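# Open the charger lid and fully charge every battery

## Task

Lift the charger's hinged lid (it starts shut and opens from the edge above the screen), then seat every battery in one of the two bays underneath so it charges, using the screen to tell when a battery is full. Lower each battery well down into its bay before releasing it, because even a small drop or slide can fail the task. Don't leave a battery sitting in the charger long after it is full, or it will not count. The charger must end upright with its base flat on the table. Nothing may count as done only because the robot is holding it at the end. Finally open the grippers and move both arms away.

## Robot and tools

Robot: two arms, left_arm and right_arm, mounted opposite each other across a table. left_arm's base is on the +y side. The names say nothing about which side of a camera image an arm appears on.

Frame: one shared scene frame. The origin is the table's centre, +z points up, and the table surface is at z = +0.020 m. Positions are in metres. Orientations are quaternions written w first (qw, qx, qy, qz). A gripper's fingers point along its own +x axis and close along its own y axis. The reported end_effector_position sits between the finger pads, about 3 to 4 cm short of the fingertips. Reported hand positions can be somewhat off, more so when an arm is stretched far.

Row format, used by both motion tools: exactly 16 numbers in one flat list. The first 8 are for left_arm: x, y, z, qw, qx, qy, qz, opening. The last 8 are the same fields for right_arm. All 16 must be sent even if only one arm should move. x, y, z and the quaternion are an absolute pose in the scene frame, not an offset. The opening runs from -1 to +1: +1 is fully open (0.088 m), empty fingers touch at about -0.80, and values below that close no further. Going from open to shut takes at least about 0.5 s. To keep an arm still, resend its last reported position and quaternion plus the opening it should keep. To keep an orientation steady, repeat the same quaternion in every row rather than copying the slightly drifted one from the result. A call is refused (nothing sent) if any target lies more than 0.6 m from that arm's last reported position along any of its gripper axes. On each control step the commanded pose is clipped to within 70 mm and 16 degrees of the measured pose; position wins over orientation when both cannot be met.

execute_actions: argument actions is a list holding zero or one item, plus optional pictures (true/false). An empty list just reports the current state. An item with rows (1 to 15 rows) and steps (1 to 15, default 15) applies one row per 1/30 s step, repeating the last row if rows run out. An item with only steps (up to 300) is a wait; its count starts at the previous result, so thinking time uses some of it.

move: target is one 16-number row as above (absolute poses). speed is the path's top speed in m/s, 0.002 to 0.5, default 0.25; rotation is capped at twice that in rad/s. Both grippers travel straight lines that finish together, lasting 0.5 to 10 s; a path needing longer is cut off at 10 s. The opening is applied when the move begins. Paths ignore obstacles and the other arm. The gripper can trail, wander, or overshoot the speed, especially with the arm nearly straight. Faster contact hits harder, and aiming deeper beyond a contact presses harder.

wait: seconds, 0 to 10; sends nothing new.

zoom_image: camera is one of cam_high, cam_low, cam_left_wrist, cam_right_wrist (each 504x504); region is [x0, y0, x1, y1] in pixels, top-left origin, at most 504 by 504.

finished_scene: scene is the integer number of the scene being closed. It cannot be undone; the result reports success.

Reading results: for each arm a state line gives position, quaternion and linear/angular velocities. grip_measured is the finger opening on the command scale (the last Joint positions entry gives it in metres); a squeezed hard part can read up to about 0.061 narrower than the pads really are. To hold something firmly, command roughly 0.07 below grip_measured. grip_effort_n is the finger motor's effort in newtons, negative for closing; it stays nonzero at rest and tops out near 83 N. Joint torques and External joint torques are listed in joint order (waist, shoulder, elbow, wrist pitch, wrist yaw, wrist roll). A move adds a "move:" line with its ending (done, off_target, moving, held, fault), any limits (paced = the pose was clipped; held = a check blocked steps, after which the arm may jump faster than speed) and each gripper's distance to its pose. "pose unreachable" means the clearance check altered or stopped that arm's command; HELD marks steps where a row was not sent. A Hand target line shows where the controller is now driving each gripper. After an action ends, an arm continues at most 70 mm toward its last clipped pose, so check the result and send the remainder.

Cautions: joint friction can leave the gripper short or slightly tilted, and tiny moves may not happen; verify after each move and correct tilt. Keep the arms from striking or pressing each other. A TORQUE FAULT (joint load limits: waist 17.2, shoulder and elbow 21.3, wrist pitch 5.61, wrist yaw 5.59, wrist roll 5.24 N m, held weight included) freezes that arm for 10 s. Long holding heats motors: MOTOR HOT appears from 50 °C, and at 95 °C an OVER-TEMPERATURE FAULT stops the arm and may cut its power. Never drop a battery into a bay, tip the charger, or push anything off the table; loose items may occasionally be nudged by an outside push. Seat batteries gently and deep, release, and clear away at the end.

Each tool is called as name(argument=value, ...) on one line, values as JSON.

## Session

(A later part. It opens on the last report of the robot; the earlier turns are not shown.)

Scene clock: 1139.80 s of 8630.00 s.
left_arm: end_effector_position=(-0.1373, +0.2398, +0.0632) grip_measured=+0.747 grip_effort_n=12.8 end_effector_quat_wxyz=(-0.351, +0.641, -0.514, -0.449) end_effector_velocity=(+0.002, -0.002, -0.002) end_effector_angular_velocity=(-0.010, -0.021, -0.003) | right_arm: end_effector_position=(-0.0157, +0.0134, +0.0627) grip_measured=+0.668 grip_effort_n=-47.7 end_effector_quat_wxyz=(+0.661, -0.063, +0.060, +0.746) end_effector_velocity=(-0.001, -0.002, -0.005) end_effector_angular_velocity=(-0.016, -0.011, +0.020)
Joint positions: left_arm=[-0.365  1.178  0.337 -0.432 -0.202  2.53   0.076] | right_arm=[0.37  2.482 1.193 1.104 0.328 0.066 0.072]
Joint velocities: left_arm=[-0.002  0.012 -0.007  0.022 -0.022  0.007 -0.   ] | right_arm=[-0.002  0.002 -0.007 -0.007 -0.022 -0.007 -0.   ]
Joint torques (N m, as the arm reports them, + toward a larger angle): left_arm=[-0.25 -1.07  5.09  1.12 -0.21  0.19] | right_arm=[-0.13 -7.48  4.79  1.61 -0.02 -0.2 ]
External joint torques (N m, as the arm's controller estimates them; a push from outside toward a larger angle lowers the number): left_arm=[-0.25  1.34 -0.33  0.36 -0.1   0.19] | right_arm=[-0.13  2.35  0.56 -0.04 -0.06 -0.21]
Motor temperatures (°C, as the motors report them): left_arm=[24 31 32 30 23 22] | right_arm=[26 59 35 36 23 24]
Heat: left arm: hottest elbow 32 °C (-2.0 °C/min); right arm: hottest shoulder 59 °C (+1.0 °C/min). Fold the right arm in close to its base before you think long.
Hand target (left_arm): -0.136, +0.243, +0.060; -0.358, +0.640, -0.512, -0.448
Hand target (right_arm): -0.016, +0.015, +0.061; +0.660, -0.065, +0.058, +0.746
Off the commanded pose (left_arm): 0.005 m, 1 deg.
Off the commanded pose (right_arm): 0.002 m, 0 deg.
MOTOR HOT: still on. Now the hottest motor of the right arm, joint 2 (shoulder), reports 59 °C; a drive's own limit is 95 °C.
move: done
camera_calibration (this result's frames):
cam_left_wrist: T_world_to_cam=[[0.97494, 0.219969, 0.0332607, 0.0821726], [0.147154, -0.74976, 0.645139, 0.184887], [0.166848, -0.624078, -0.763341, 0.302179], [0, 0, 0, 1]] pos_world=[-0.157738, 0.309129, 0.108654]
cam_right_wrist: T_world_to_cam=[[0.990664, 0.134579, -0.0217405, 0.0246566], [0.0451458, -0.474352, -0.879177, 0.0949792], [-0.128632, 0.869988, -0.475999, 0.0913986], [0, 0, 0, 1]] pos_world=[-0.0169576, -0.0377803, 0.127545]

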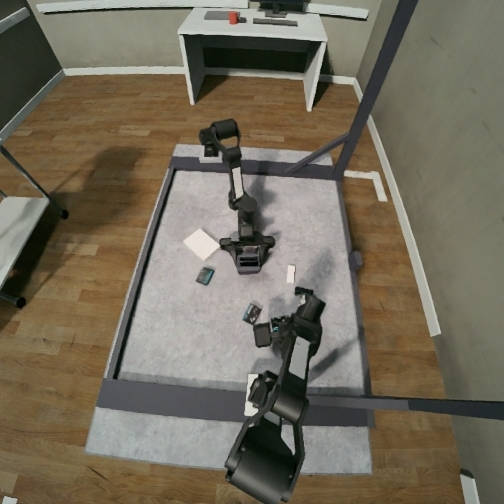

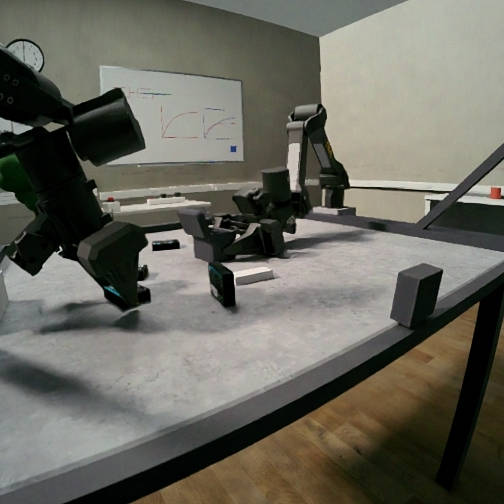

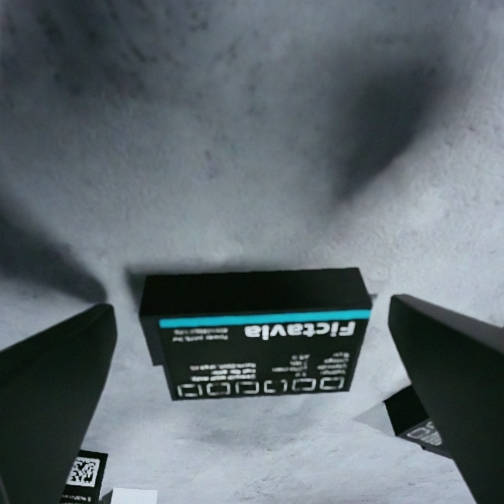

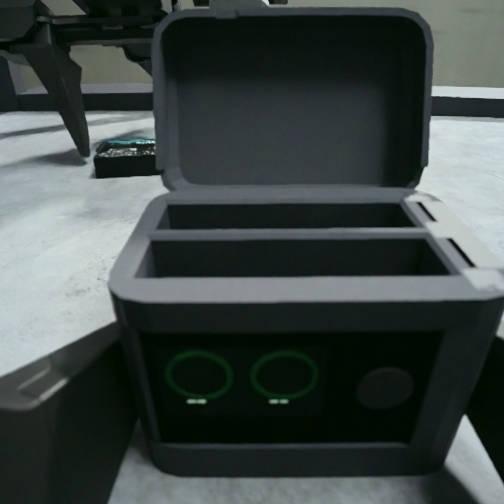

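move(target=[-0.136,0.243,0.0595,-0.3583,0.6398,-0.5117,-0.448,0.3,-0.016,0.015,0.061,0.66,-0.0653,0.0578,0.746,0.66], speed=0.02)

move(target=[-0.134,0.24,0.14,-0.3583,0.6398,-0.5117,-0.448,0.3,-0.016,0.015,0.061,0.66,-0.0653,0.0578,0.746,0.66], speed=0.06)

Scene clock: 1146.37 s of 8630.00 s.
left_arm: end_effector_position=(-0.1373, +0.2397, +0.0630) grip_measured=+0.336 grip_effort_n=-83.5 end_effector_quat_wxyz=(-0.351, +0.642, -0.514, -0.449) end_effector_velocity=(+0.000, -0.001, +0.000) end_effector_angular_velocity=(-0.009, -0.006, -0.007) | right_arm: end_effector_position=(-0.0157, +0.0134, +0.0627) grip_measured=+0.668 grip_effort_n=-48.1 end_effector_quat_wxyz=(+0.661, -0.063, +0.060, +0.746) end_effector_velocity=(-0.002, -0.000, -0.005) end_effector_angular_velocity=(-0.022, +0.001, +0.018)
Joint positions: left_arm=[-0.365  1.179  0.336 -0.43  -0.202  2.53   0.055] | right_arm=[0.37  2.482 1.193 1.104 0.328 0.066 0.072]
Joint velocities: left_arm=[-0.002 -0.002 -0.002  0.007 -0.007  0.007 -0.   ] | right_arm=[-0.002  0.002  0.002 -0.022 -0.022  0.007 -0.   ]
Joint torques (N m, as the arm reports them, + toward a larger angle): left_arm=[-0.25 -1.26  5.01  1.1  -0.22  0.18] | right_arm=[-0.1  -7.53  4.77  1.62 -0.03 -0.18]
External joint torques (N m, as the arm's controller estimates them; a push from outside toward a larger angle lowers the number): left_arm=[-0.25  1.15 -0.39  0.33 -0.12  0.19] | right_arm=[-0.18  2.33  0.51 -0.03 -0.05 -0.19]
Motor temperatures (°C, as the motors report them): left_arm=[24 31 32 30 23 22] | right_arm=[26 59 35 36 23 24]
Heat: left arm: hottest elbow 32 °C (-1.0 °C/min); right arm: hottest shoulder 59 °C (+1.0 °C/min). Fold the right arm in close to its base before you think long.
Hand target (left_arm): -0.136, +0.243, +0.060; -0.358, +0.640, -0.511, -0.448
Hand target (right_arm): -0.016, +0.015, +0.061; +0.660, -0.065, +0.058, +0.746
Off the commanded pose (left_arm): 0.005 m, 1 deg.
Off the commanded pose (right_arm): 0.002 m, 0 deg.
MOTOR HOT: still on. Now the hottest motor of the right arm, joint 2 (shoulder), reports 59 °C; a drive's own limit is 95 °C.
move: done
camera_calibration (this result's frames):
cam_left_wrist: T_world_to_cam=[[0.974904, 0.220083, 0.0335544, 0.0821413], [0.147023, -0.74965, 0.645298, 0.184897], [0.167173, -0.62417, -0.763194, 0.301988], [0, 0, 0, 1]] pos_world=[-0.157748, 0.309022, 0.108406]
cam_right_wrist: T_world_to_cam=[[0.990664, 0.134579, -0.0217405, 0.0246566], [0.0451458, -0.474352, -0.879177, 0.0949792], [-0.128632, 0.869988, -0.475999, 0.0913986], [0, 0, 0, 1]] pos_world=[-0.0169576, -0.0377803, 0.127545]

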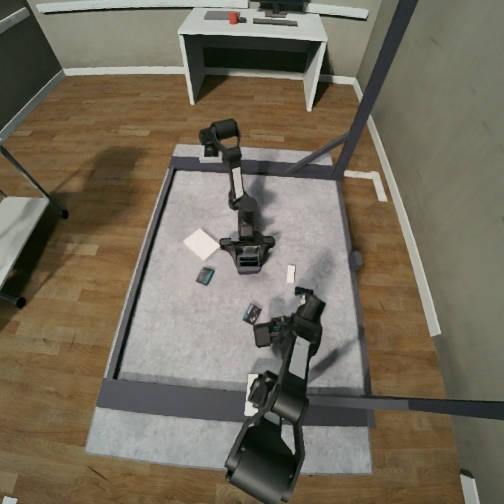

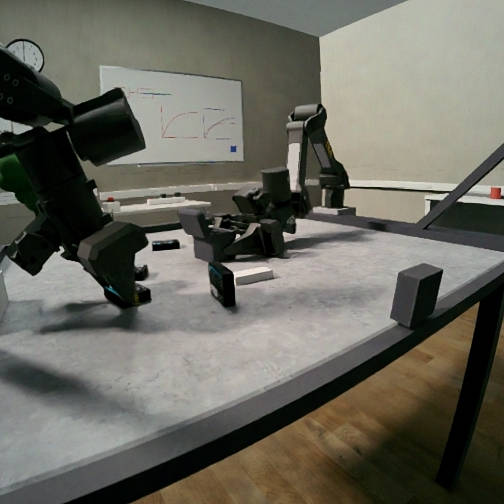

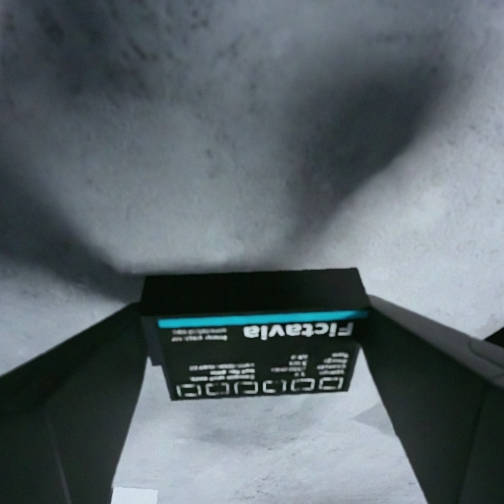

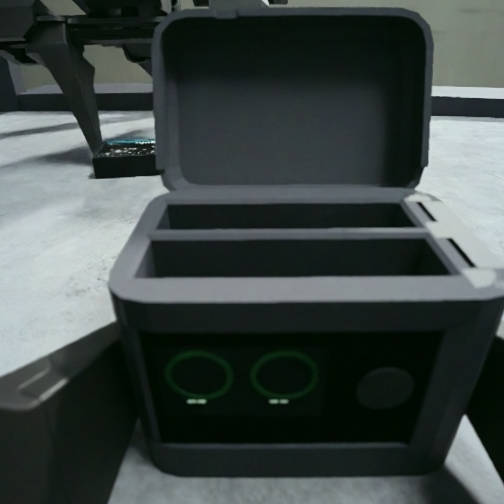

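Scene clock: 1148.03 s of 8630.00 s.
left_arm: end_effector_position=(-0.1332, +0.2423, +0.1367) grip_measured=+0.336 grip_effort_n=-83.5 end_effector_quat_wxyz=(-0.362, +0.640, -0.508, -0.449) end_effector_velocity=(+0.001, +0.006, +0.000) end_effector_angular_velocity=(+0.027, -0.001, +0.002) | right_arm: end_effector_position=(-0.0157, +0.0134, +0.0627) grip_measured=+0.668 grip_effort_n=-47.7 end_effector_quat_wxyz=(+0.661, -0.063, +0.060, +0.746) end_effector_velocity=(-0.001, +0.002, +0.006) end_effector_angular_velocity=(+0.016, +0.002, +0.006)
Joint positions: left_arm=[-0.35   1.011  0.581 -0.861 -0.201  2.551  0.055] | right_arm=[0.37  2.482 1.193 1.104 0.328 0.066 0.072]
Joint velocities: left_arm=[-0.002 -0.002  0.007 -0.037  0.007 -0.007 -0.   ] | right_arm=[-0.002 -0.007  0.002  0.007 -0.007 -0.007 -0.   ]
Joint torques (N m, as the arm reports them, + toward a larger angle): left_arm=[ 0.33 -2.15  8.43  0.77 -0.03  0.22] | right_arm=[-0.09 -7.47  4.81  1.64 -0.04 -0.18]
External joint torques (N m, as the arm's controller estimates them; a push from outside toward a larger angle lowers the number): left_arm=[ 0.33 -0.11  2.27  0.06  0.06  0.23] | right_arm=[-0.09  2.66  0.42 -0.08 -0.07 -0.19]
Motor temperatures (°C, as the motors report them): left_arm=[24 31 32 30 23 22] | right_arm=[26 59 35 37 23 24]
Heat: left arm: hottest elbow 32 °C (-1.0 °C/min); right arm: hottest shoulder 59 °C (+1.0 °C/min). Fold the right arm in close to its base before you think long.
Hand target (left_arm): -0.134, +0.241, +0.140; -0.358, +0.640, -0.512, -0.448
Hand target (right_arm): -0.016, +0.015, +0.061; +0.660, -0.065, +0.058, +0.746
Off the commanded pose (left_arm): 0.004 m, 1 deg.
Off the commanded pose (right_arm): 0.002 m, 0 deg.
MOTOR HOT: still on. Now the hottest motor of the right arm, joint 2 (shoulder), reports 59 °C; a drive's own limit is 95 °C.
move: done
camera_calibration (this result's frames):
cam_left_wrist: T_world_to_cam=[[0.975326, 0.214657, 0.0515942, 0.0740358], [0.134517, -0.763126, 0.632095, 0.142144], [0.175057, -0.609558, -0.773171, 0.358064], [0, 0, 0, 1]] pos_world=[-0.154011, 0.310842, 0.183176]
cam_right_wrist: T_world_to_cam=[[0.990664, 0.134579, -0.0217405, 0.0246566], [0.0451458, -0.474352, -0.879177, 0.0949792], [-0.128632, 0.869988, -0.475999, 0.0913986], [0, 0, 0, 1]] pos_world=[-0.0169576, -0.0377803, 0.127545]

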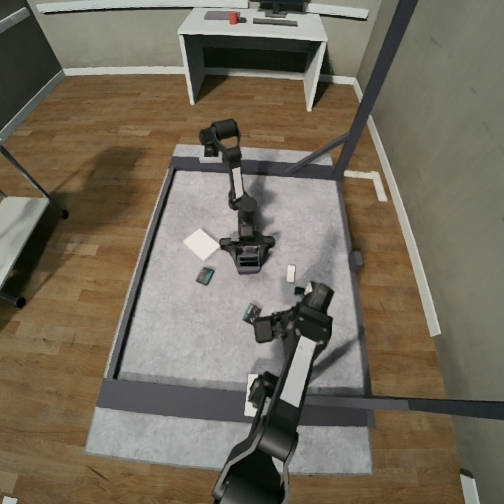

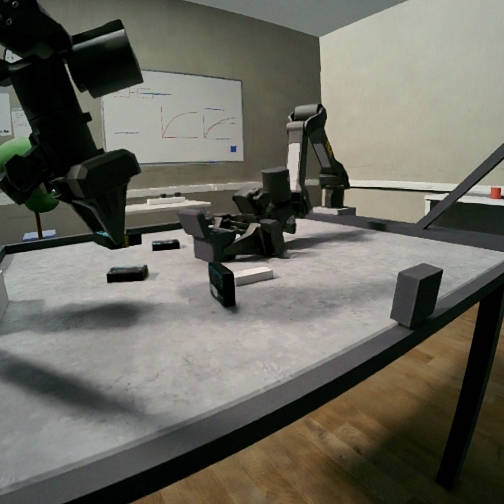

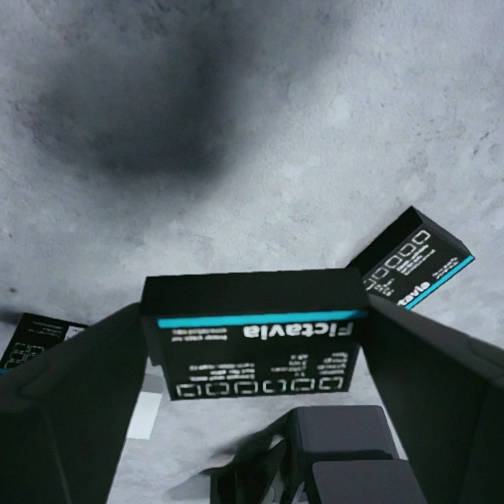

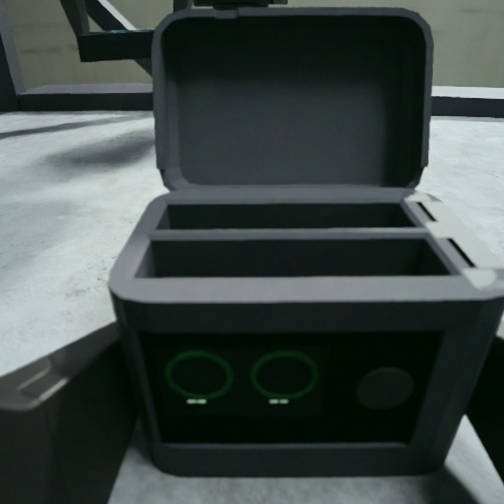

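move(target=[-0.06,0.22,0.16,0.199,0.7058,-0.045,-0.6786,0.3,-0.016,0.015,0.061,0.66,-0.0653,0.0578,0.746,0.66], speed=0.3)

move(target=[0.08,0.2,0.15,0.75,0.25,0.433,-0.433,0.3,-0.016,0.015,0.061,0.66,-0.0653,0.0578,0.746,0.66], speed=0.3)

move(target=[0.197,0.188,0.095,0.9224,0.0653,0.1793,-0.3357,0.3,-0.016,0.015,0.061,0.66,-0.0653,0.0578,0.746,0.66], speed=0.15)

Scene clock: 1165.20 s of 8630.00 s.
left_arm: end_effector_position=(-0.0605, +0.2218, +0.1590) grip_measured=+0.336 grip_effort_n=-83.5 end_effector_quat_wxyz=(+0.197, +0.708, -0.049, -0.677) end_effector_velocity=(+0.001, +0.004, -0.000) end_effector_angular_velocity=(+0.016, +0.002, +0.026) | right_arm: end_effector_position=(-0.0157, +0.0134, +0.0627) grip_measured=+0.668 grip_effort_n=-48.1 end_effector_quat_wxyz=(+0.661, -0.063, +0.060, +0.746) end_effector_velocity=(+0.001, -0.001, -0.004) end_effector_angular_velocity=(-0.019, -0.016, +0.006)
Joint positions: left_arm=[ 0.154  1.016  0.664 -0.869 -0.042  1.474  0.055] | right_arm=[0.37  2.482 1.193 1.104 0.328 0.066 0.072]
Joint velocities: left_arm=[ 0.002 -0.002  0.002 -0.022 -0.007 -0.022 -0.   ] | right_arm=[-0.002 -0.002 -0.002 -0.022 -0.007 -0.007 -0.   ]
Joint torques (N m, as the arm reports them, + toward a larger angle): left_arm=[ 0.38 -1.06  8.87  0.94  0.06 -0.14] | right_arm=[-0.14 -7.5   4.77  1.61 -0.04 -0.18]
External joint torques (N m, as the arm's controller estimates them; a push from outside toward a larger angle lowers the number): left_arm=[ 0.36  1.32  2.36  0.02  0.04 -0.12] | right_arm=[-0.13  2.33  0.54 -0.04 -0.08 -0.19]
Motor temperatures (°C, as the motors report them): left_arm=[24 30 33 30 23 22] | right_arm=[26 59 35 37 23 24]
Heat: left arm: hottest elbow 33 °C (+1.0 °C/min); right arm: hottest shoulder 59 °C (+1.0 °C/min). Fold the right arm in close to its base before you think long.
Hand target (left_arm): -0.060, +0.220, +0.160; +0.200, +0.706, -0.046, -0.678
Hand target (right_arm): -0.016, +0.015, +0.061; +0.660, -0.065, +0.058, +0.746
Off the commanded pose (left_arm): 0.002 m, 1 deg.
Off the commanded pose (right_arm): 0.002 m, 0 deg.
MOTOR HOT: still on. Now the hottest motor of the right arm, joint 2 (shoulder), reports 59 °C; a drive's own limit is 95 °C.
move: done
camera_calibration (this result's frames):
cam_left_wrist: T_world_to_cam=[[-0.178219, 0.935013, -0.306575, -0.166276], [0.900154, 0.280762, 0.333009, -0.0351187], [0.397443, -0.216616, -0.891693, 0.295192], [0, 0, 0, 1]] pos_world=[-0.115343, 0.229274, 0.223939]
cam_right_wrist: T_world_to_cam=[[0.990664, 0.134579, -0.0217405, 0.0246566], [0.0451458, -0.474352, -0.879177, 0.0949792], [-0.128632, 0.869988, -0.475999, 0.0913986], [0, 0, 0, 1]] pos_world=[-0.0169576, -0.0377803, 0.127545]

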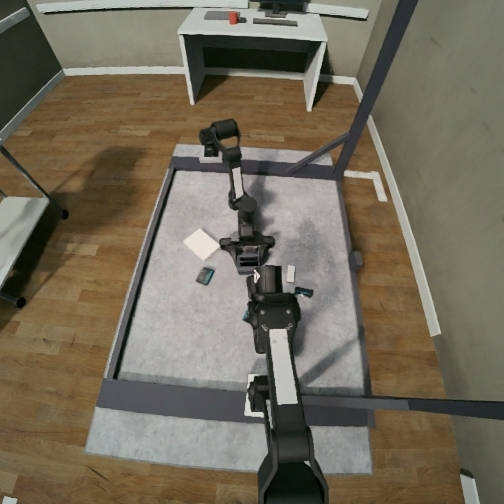

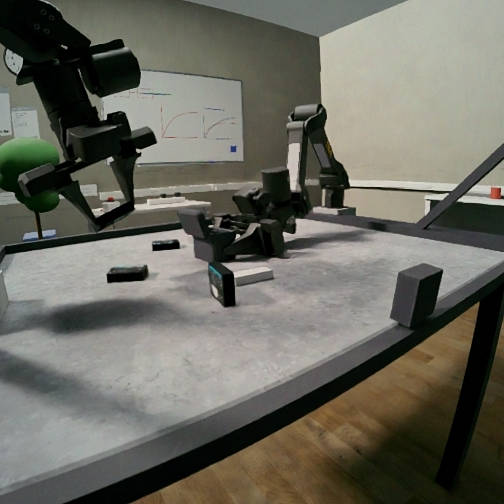

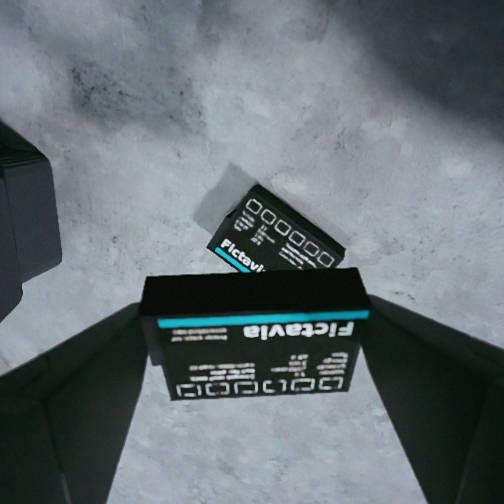

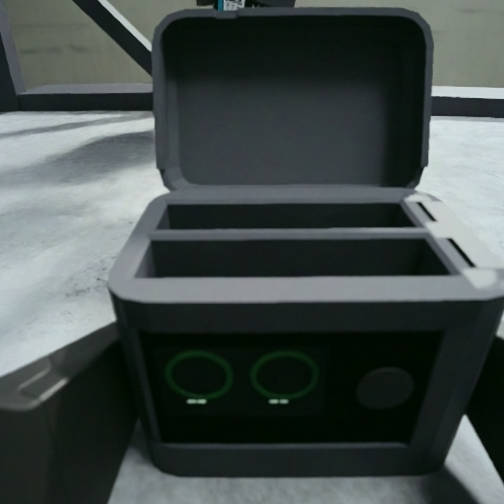

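Scene clock: 1168.80 s of 8630.00 s.
left_arm: end_effector_position=(+0.0775, +0.2017, +0.1496) grip_measured=+0.337 grip_effort_n=-83.5 end_effector_quat_wxyz=(+0.748, +0.253, +0.431, -0.436) end_effector_velocity=(+0.002, +0.002, -0.001) end_effector_angular_velocity=(+0.012, -0.001, +0.027) | right_arm: end_effector_position=(-0.0157, +0.0134, +0.0627) grip_measured=+0.668 grip_effort_n=-47.7 end_effector_quat_wxyz=(+0.661, -0.063, +0.060, +0.746) end_effector_velocity=(+0.002, +0.001, +0.001) end_effector_angular_velocity=(-0.001, -0.009, -0.008)
Joint positions: left_arm=[ 0.729  1.228  0.676 -0.501  0.082  0.148  0.055] | right_arm=[0.37  2.482 1.193 1.104 0.328 0.066 0.072]
Joint velocities: left_arm=[-0.002  0.002  0.002 -0.007 -0.022 -0.022 -0.   ] | right_arm=[-0.002 -0.002  0.002 -0.007  0.007 -0.007 -0.   ]
Joint torques (N m, as the arm reports them, + toward a larger angle): left_arm=[ 0.45 -2.27  8.8   1.61 -0.12 -0.17] | right_arm=[-0.11 -7.47  4.79  1.61 -0.02 -0.18]
External joint torques (N m, as the arm's controller estimates them; a push from outside toward a larger angle lowers the number): left_arm=[ 0.45  1.65  2.27  0.42 -0.17 -0.17] | right_arm=[-0.1   2.49  0.49 -0.07 -0.07 -0.19]
Motor temperatures (°C, as the motors report them): left_arm=[24 30 33 30 23 22] | right_arm=[26 59 35 37 23 24]
Heat: left arm: hottest elbow 33 °C (+1.0 °C/min); right arm: hottest shoulder 59 °C (+1.0 °C/min). Fold the right arm in close to its base before you think long.
Hand target (left_arm): +0.080, +0.200, +0.150; +0.751, +0.250, +0.432, -0.433
Hand target (right_arm): -0.016, +0.015, +0.061; +0.660, -0.065, +0.058, +0.746
Off the commanded pose (left_arm): 0.003 m, 1 deg.
Off the commanded pose (right_arm): 0.002 m, 0 deg.
MOTOR HOT: still on. Now the hottest motor of the right arm, joint 2 (shoulder), reports 59 °C; a drive's own limit is 95 °C.
move: done
camera_calibration (this result's frames):
cam_left_wrist: T_world_to_cam=[[-0.889563, -0.456311, 0.0213858, 0.160895], [-0.452406, 0.873532, -0.179642, -0.0885967], [0.0632917, -0.169478, -0.983499, 0.257763], [0, 0, 0, 1]] pos_world=[0.0867308, 0.194496, 0.234153]
cam_right_wrist: T_world_to_cam=[[0.990664, 0.134579, -0.0217405, 0.0246566], [0.0451458, -0.474352, -0.879177, 0.0949792], [-0.128632, 0.869988, -0.475999, 0.0913986], [0, 0, 0, 1]] pos_world=[-0.0169576, -0.0377803, 0.127545]

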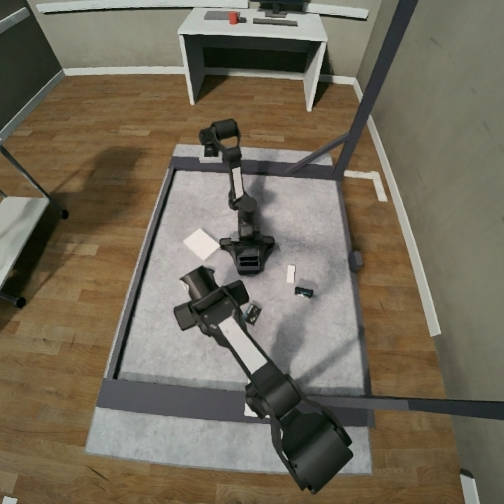

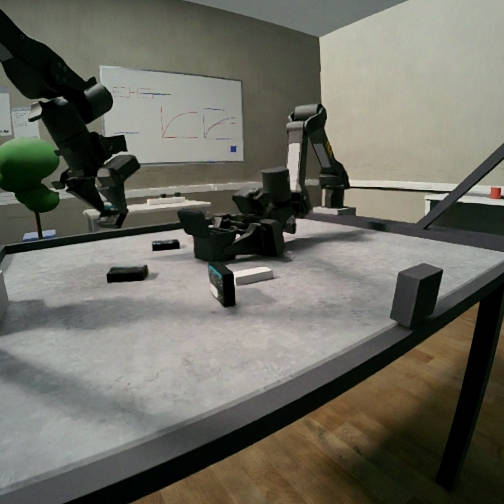

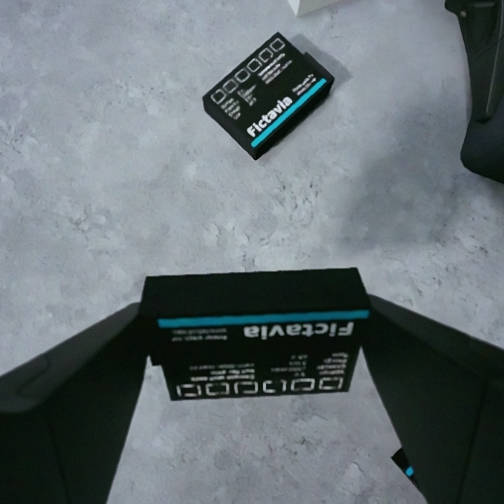

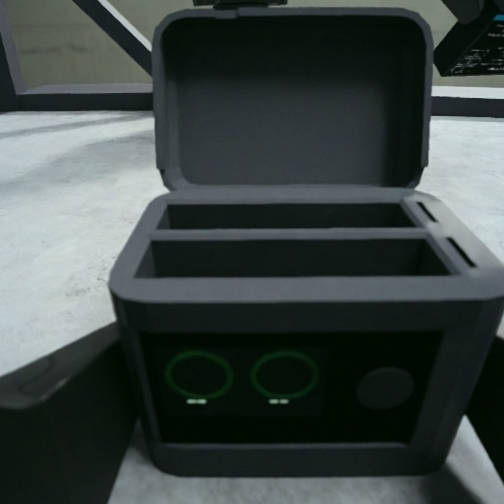

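Scene clock: 1171.77 s of 8630.00 s.
left_arm: end_effector_position=(+0.1979, +0.1861, +0.0984) grip_measured=+0.337 grip_effort_n=-83.5 end_effector_quat_wxyz=(+0.922, +0.067, +0.174, -0.340) end_effector_velocity=(-0.002, +0.002, -0.007) end_effector_angular_velocity=(+0.008, +0.016, +0.007) | right_arm: end_effector_position=(-0.0157, +0.0134, +0.0627) grip_measured=+0.668 grip_effort_n=-47.7 end_effector_quat_wxyz=(+0.661, -0.063, +0.060, +0.746) end_effector_velocity=(+0.003, +0.000, -0.001) end_effector_angular_velocity=(-0.007, +0.003, -0.011)
Joint positions: left_arm=[0.925 1.87  0.354 1.141 0.012 0.011 0.055] | right_arm=[0.37  2.482 1.193 1.104 0.328 0.066 0.072]
Joint velocities: left_arm=[-0.002  0.017 -0.007  0.007 -0.007 -0.007 -0.   ] | right_arm=[-0.002 -0.002 -0.002 -0.007  0.007  0.007 -0.   ]
Joint torques (N m, as the arm reports them, + toward a larger angle): left_arm=[ 0.38 -3.88  3.83  2.35 -0.15 -0.15] | right_arm=[-0.11 -7.57  4.78  1.63 -0.05 -0.2 ]
External joint torques (N m, as the arm's controller estimates them; a push from outside toward a larger angle lowers the number): left_arm=[ 0.38  1.94  0.32  0.52 -0.15 -0.16] | right_arm=[-0.09  2.36  0.5  -0.04 -0.09 -0.22]
Motor temperatures (°C, as the motors report them): left_arm=[24 31 33 31 23 22] | right_arm=[26 59 35 37 23 24]
Heat: left arm: hottest elbow 33 °C (+1.0 °C/min); right arm: hottest shoulder 59 °C (+1.0 °C/min). Fold the right arm in close to its base before you think long.
Hand target (left_arm): +0.198, +0.188, +0.095; +0.922, +0.066, +0.179, -0.336
Hand target (right_arm): -0.016, +0.015, +0.061; +0.660, -0.065, +0.058, +0.746
Off the commanded pose (left_arm): 0.004 m, 1 deg.
Off the commanded pose (right_arm): 0.002 m, 0 deg.
MOTOR HOT: still on. Now the hottest motor of the right arm, joint 2 (shoulder), reports 59 °C; a drive's own limit is 95 °C.
move: done
camera_calibration (this result's frames):
cam_left_wrist: T_world_to_cam=[[-0.683415, -0.729939, -0.0115366, 0.275348], [-0.475002, 0.456616, -0.752246, 0.108767], [0.554362, -0.508616, -0.658781, 0.131154], [0, 0, 0, 1]] pos_world=[0.167135, 0.218029, 0.171398]
cam_right_wrist: T_world_to_cam=[[0.990664, 0.134579, -0.0217405, 0.0246566], [0.0451458, -0.474352, -0.879177, 0.0949792], [-0.128632, 0.869988, -0.475999, 0.0913986], [0, 0, 0, 1]] pos_world=[-0.0169576, -0.0377803, 0.127545]

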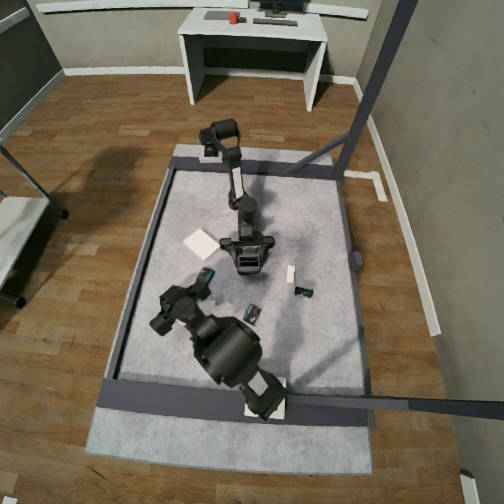

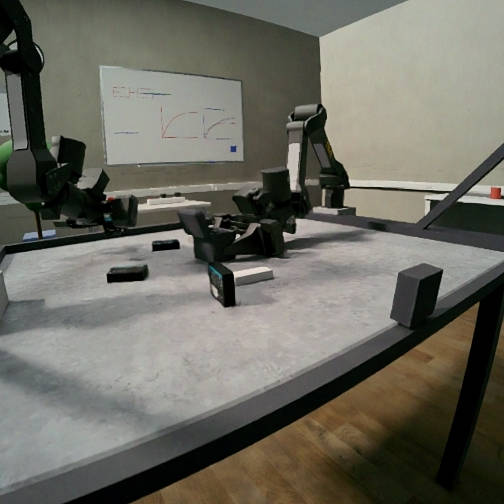

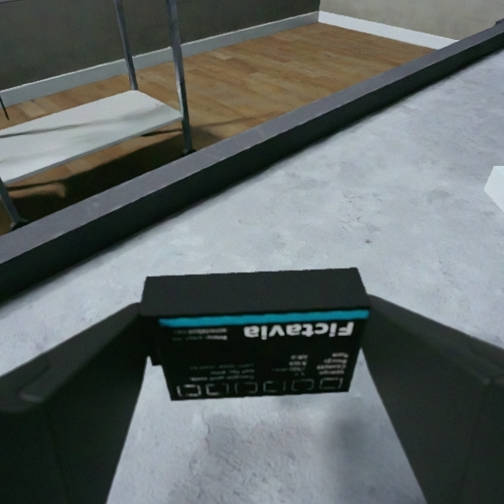

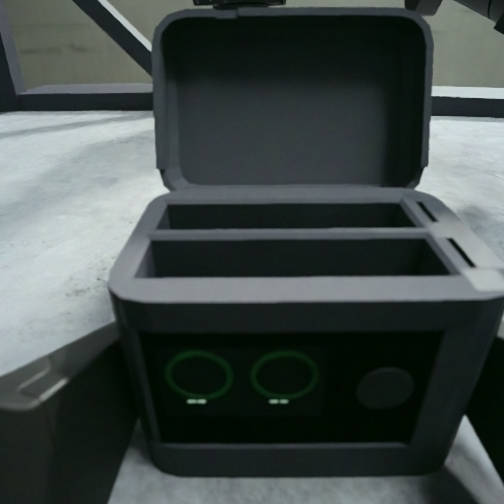

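move(target=[0.197,0.188,0.062,0.9224,0.0653,0.1793,-0.3357,0.3,-0.016,0.015,0.061,0.66,-0.0653,0.0578,0.746,0.66], speed=0.03)

move(target=[0.197,0.188,0.053,0.9224,0.0653,0.1793,-0.3357,0.3,-0.016,0.015,0.061,0.66,-0.0653,0.0578,0.746,0.66], speed=0.008)

Scene clock: 1178.40 s of 8630.00 s.
left_arm: end_effector_position=(+0.1981, +0.1865, +0.0692) grip_measured=+0.337 grip_effort_n=-83.5 end_effector_quat_wxyz=(+0.924, +0.065, +0.169, -0.338) end_effector_velocity=(+0.000, +0.002, -0.004) end_effector_angular_velocity=(+0.009, -0.004, +0.007) | right_arm: end_effector_position=(-0.0157, +0.0134, +0.0627) grip_measured=+0.668 grip_effort_n=-48.1 end_effector_quat_wxyz=(+0.661, -0.063, +0.060, +0.746) end_effector_velocity=(+0.000, -0.000, -0.001) end_effector_angular_velocity=(-0.005, -0.023, +0.009)
Joint positions: left_arm=[0.925 2.079 0.354 1.362 0.008 0.009 0.055] | right_arm=[0.37  2.482 1.193 1.104 0.328 0.066 0.072]
Joint velocities: left_arm=[ 0.002  0.022 -0.002  0.022 -0.007  0.007  0.   ] | right_arm=[-0.002 -0.002 -0.002 -0.007 -0.007 -0.022 -0.   ]
Joint torques (N m, as the arm reports them, + toward a larger angle): left_arm=[ 0.   -3.44  2.94  1.8  -0.17 -0.14] | right_arm=[-0.1  -7.51  4.75  1.63 -0.04 -0.19]
External joint torques (N m, as the arm's controller estimates them; a push from outside toward a larger angle lowers the number): left_arm=[-0.02  2.75  0.57 -0.04 -0.17 -0.15] | right_arm=[-0.04  2.46  0.45 -0.05 -0.09 -0.2 ]
Motor temperatures (°C, as the motors report them): left_arm=[24 31 33 32 23 22] | right_arm=[26 59 35 37 23 24]
Heat: left arm: hottest elbow 33 °C (+1.0 °C/min); right arm: hottest shoulder 59 °C (+1.0 °C/min). Fold the right arm in close to its base before you think long.
Hand target (left_arm): +0.197, +0.188, +0.062; +0.922, +0.066, +0.179, -0.336
Hand target (right_arm): -0.016, +0.015, +0.061; +0.660, -0.065, +0.058, +0.746
Off the commanded pose (left_arm): 0.007 m, 1 deg.
Off the commanded pose (right_arm): 0.002 m, 0 deg.
MOTOR HOT: still on. Now the hottest motor of the right arm, joint 2 (shoulder), reports 59 °C; a drive's own limit is 95 °C.
move: done
camera_calibration (this result's frames):
cam_left_wrist: T_world_to_cam=[[-0.680371, -0.73278, -0.0113285, 0.275433], [-0.470387, 0.448494, -0.759992, 0.0878251], [0.561988, -0.511748, -0.649833, 0.110441], [0, 0, 0, 1]] pos_world=[0.166642, 0.21896, 0.141635]
cam_right_wrist: T_world_to_cam=[[0.990664, 0.134579, -0.0217405, 0.0246566], [0.0451458, -0.474352, -0.879177, 0.0949792], [-0.128632, 0.869988, -0.475999, 0.0913986], [0, 0, 0, 1]] pos_world=[-0.0169576, -0.0377803, 0.127545]

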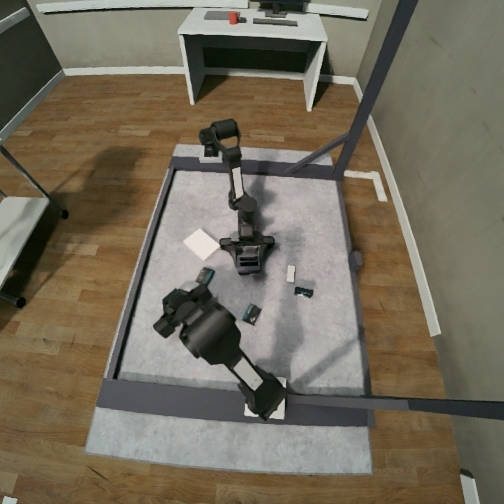

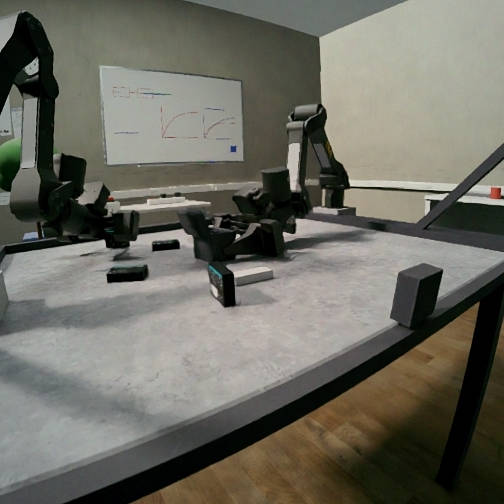

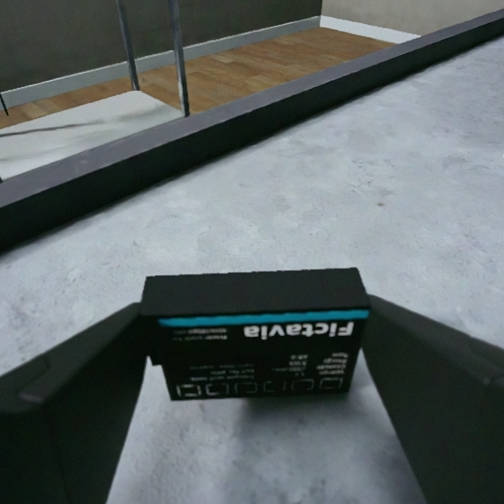

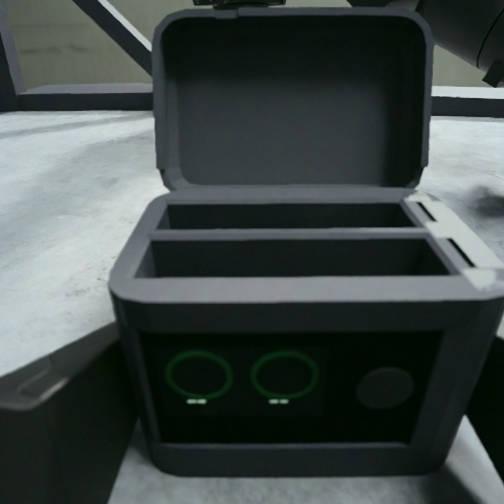

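Scene clock: 1180.67 s of 8630.00 s.
left_arm: end_effector_position=(+0.2006, +0.1846, +0.0671) grip_measured=+0.337 grip_effort_n=-83.5 end_effector_quat_wxyz=(+0.926, +0.060, +0.157, -0.339) end_effector_velocity=(-0.001, -0.001, -0.002) end_effector_angular_velocity=(+0.001, +0.009, +0.002) | right_arm: end_effector_position=(-0.0157, +0.0134, +0.0627) grip_measured=+0.668 grip_effort_n=-47.7 end_effector_quat_wxyz=(+0.661, -0.063, +0.060, +0.746) end_effector_velocity=(-0.000, -0.001, +0.002) end_effector_angular_velocity=(-0.001, -0.009, -0.003)
Joint positions: left_arm=[0.925 2.13  0.363 1.429 0.007 0.009 0.055] | right_arm=[0.37  2.482 1.193 1.104 0.328 0.066 0.072]
Joint velocities: left_arm=[-0.007  0.002  0.002 -0.007 -0.007 -0.007 -0.   ] | right_arm=[ 0.002 -0.007 -0.002 -0.007  0.007 -0.007 -0.   ]
Joint torques (N m, as the arm reports them, + toward a larger angle): left_arm=[-0.09 -2.75  2.01  1.09 -0.1  -0.21] | right_arm=[-0.08 -7.5   4.77  1.62 -0.03 -0.19]
External joint torques (N m, as the arm's controller estimates them; a push from outside toward a larger angle lowers the number): left_arm=[-0.07  3.58 -0.17 -0.77 -0.1  -0.22] | right_arm=[-0.13  2.47  0.47 -0.07 -0.07 -0.2 ]
Motor temperatures (°C, as the motors report them): left_arm=[24 31 33 32 23 22] | right_arm=[26 60 35 37 23 24]
Heat: left arm: hottest elbow 33 °C (+1.0 °C/min); right arm: hottest shoulder 60 °C (+2.0 °C/min). Fold the right arm in close to its base before you think long.
Hand target (left_arm): +0.197, +0.188, +0.053; +0.922, +0.065, +0.179, -0.336
Hand target (right_arm): -0.016, +0.015, +0.061; +0.660, -0.065, +0.058, +0.746
Off the commanded pose (left_arm): 0.015 m, 3 deg.
Off the commanded pose (right_arm): 0.002 m, 0 deg.
MOTOR HOT: still on. Now the hottest motor of the right arm, joint 2 (shoulder), reports 60 °C; a drive's own limit is 95 °C.
move: off_target (left_arm)
camera_calibration (this result's frames):
cam_left_wrist: T_world_to_cam=[[-0.679601, -0.733467, -0.0130271, 0.275784], [-0.455235, 0.435595, -0.776543, 0.0886861], [0.575243, -0.521809, -0.62993, 0.104569], [0, 0, 0, 1]] pos_world=[0.167643, 0.218212, 0.138332]
cam_right_wrist: T_world_to_cam=[[0.990664, 0.134579, -0.0217405, 0.0246566], [0.0451458, -0.474352, -0.879177, 0.0949792], [-0.128632, 0.869988, -0.475999, 0.0913986], [0, 0, 0, 1]] pos_world=[-0.0169576, -0.0377803, 0.127545]

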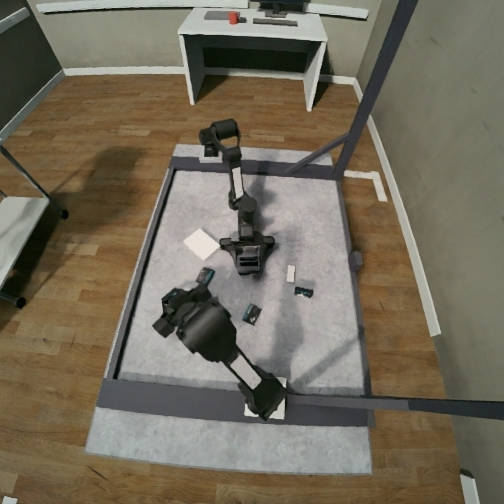

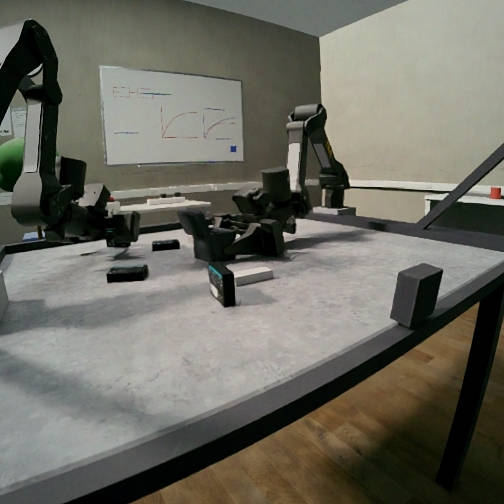

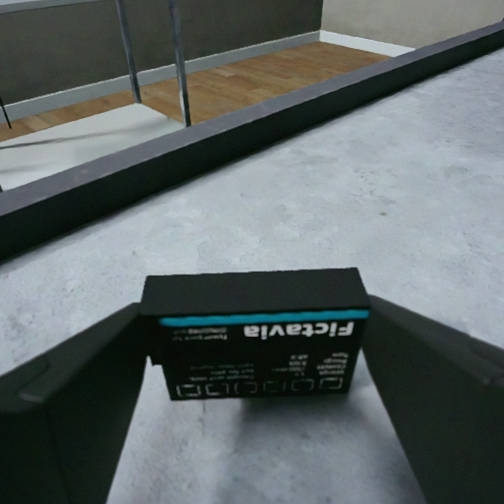

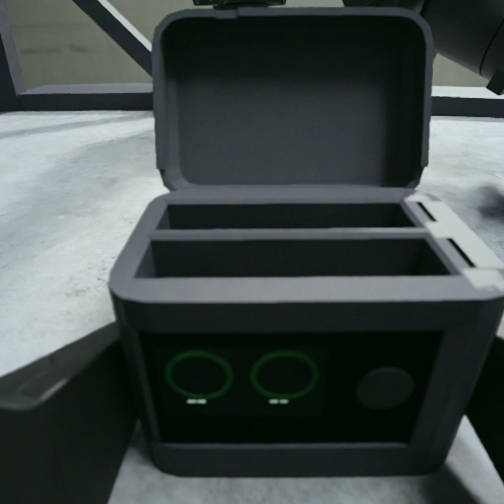

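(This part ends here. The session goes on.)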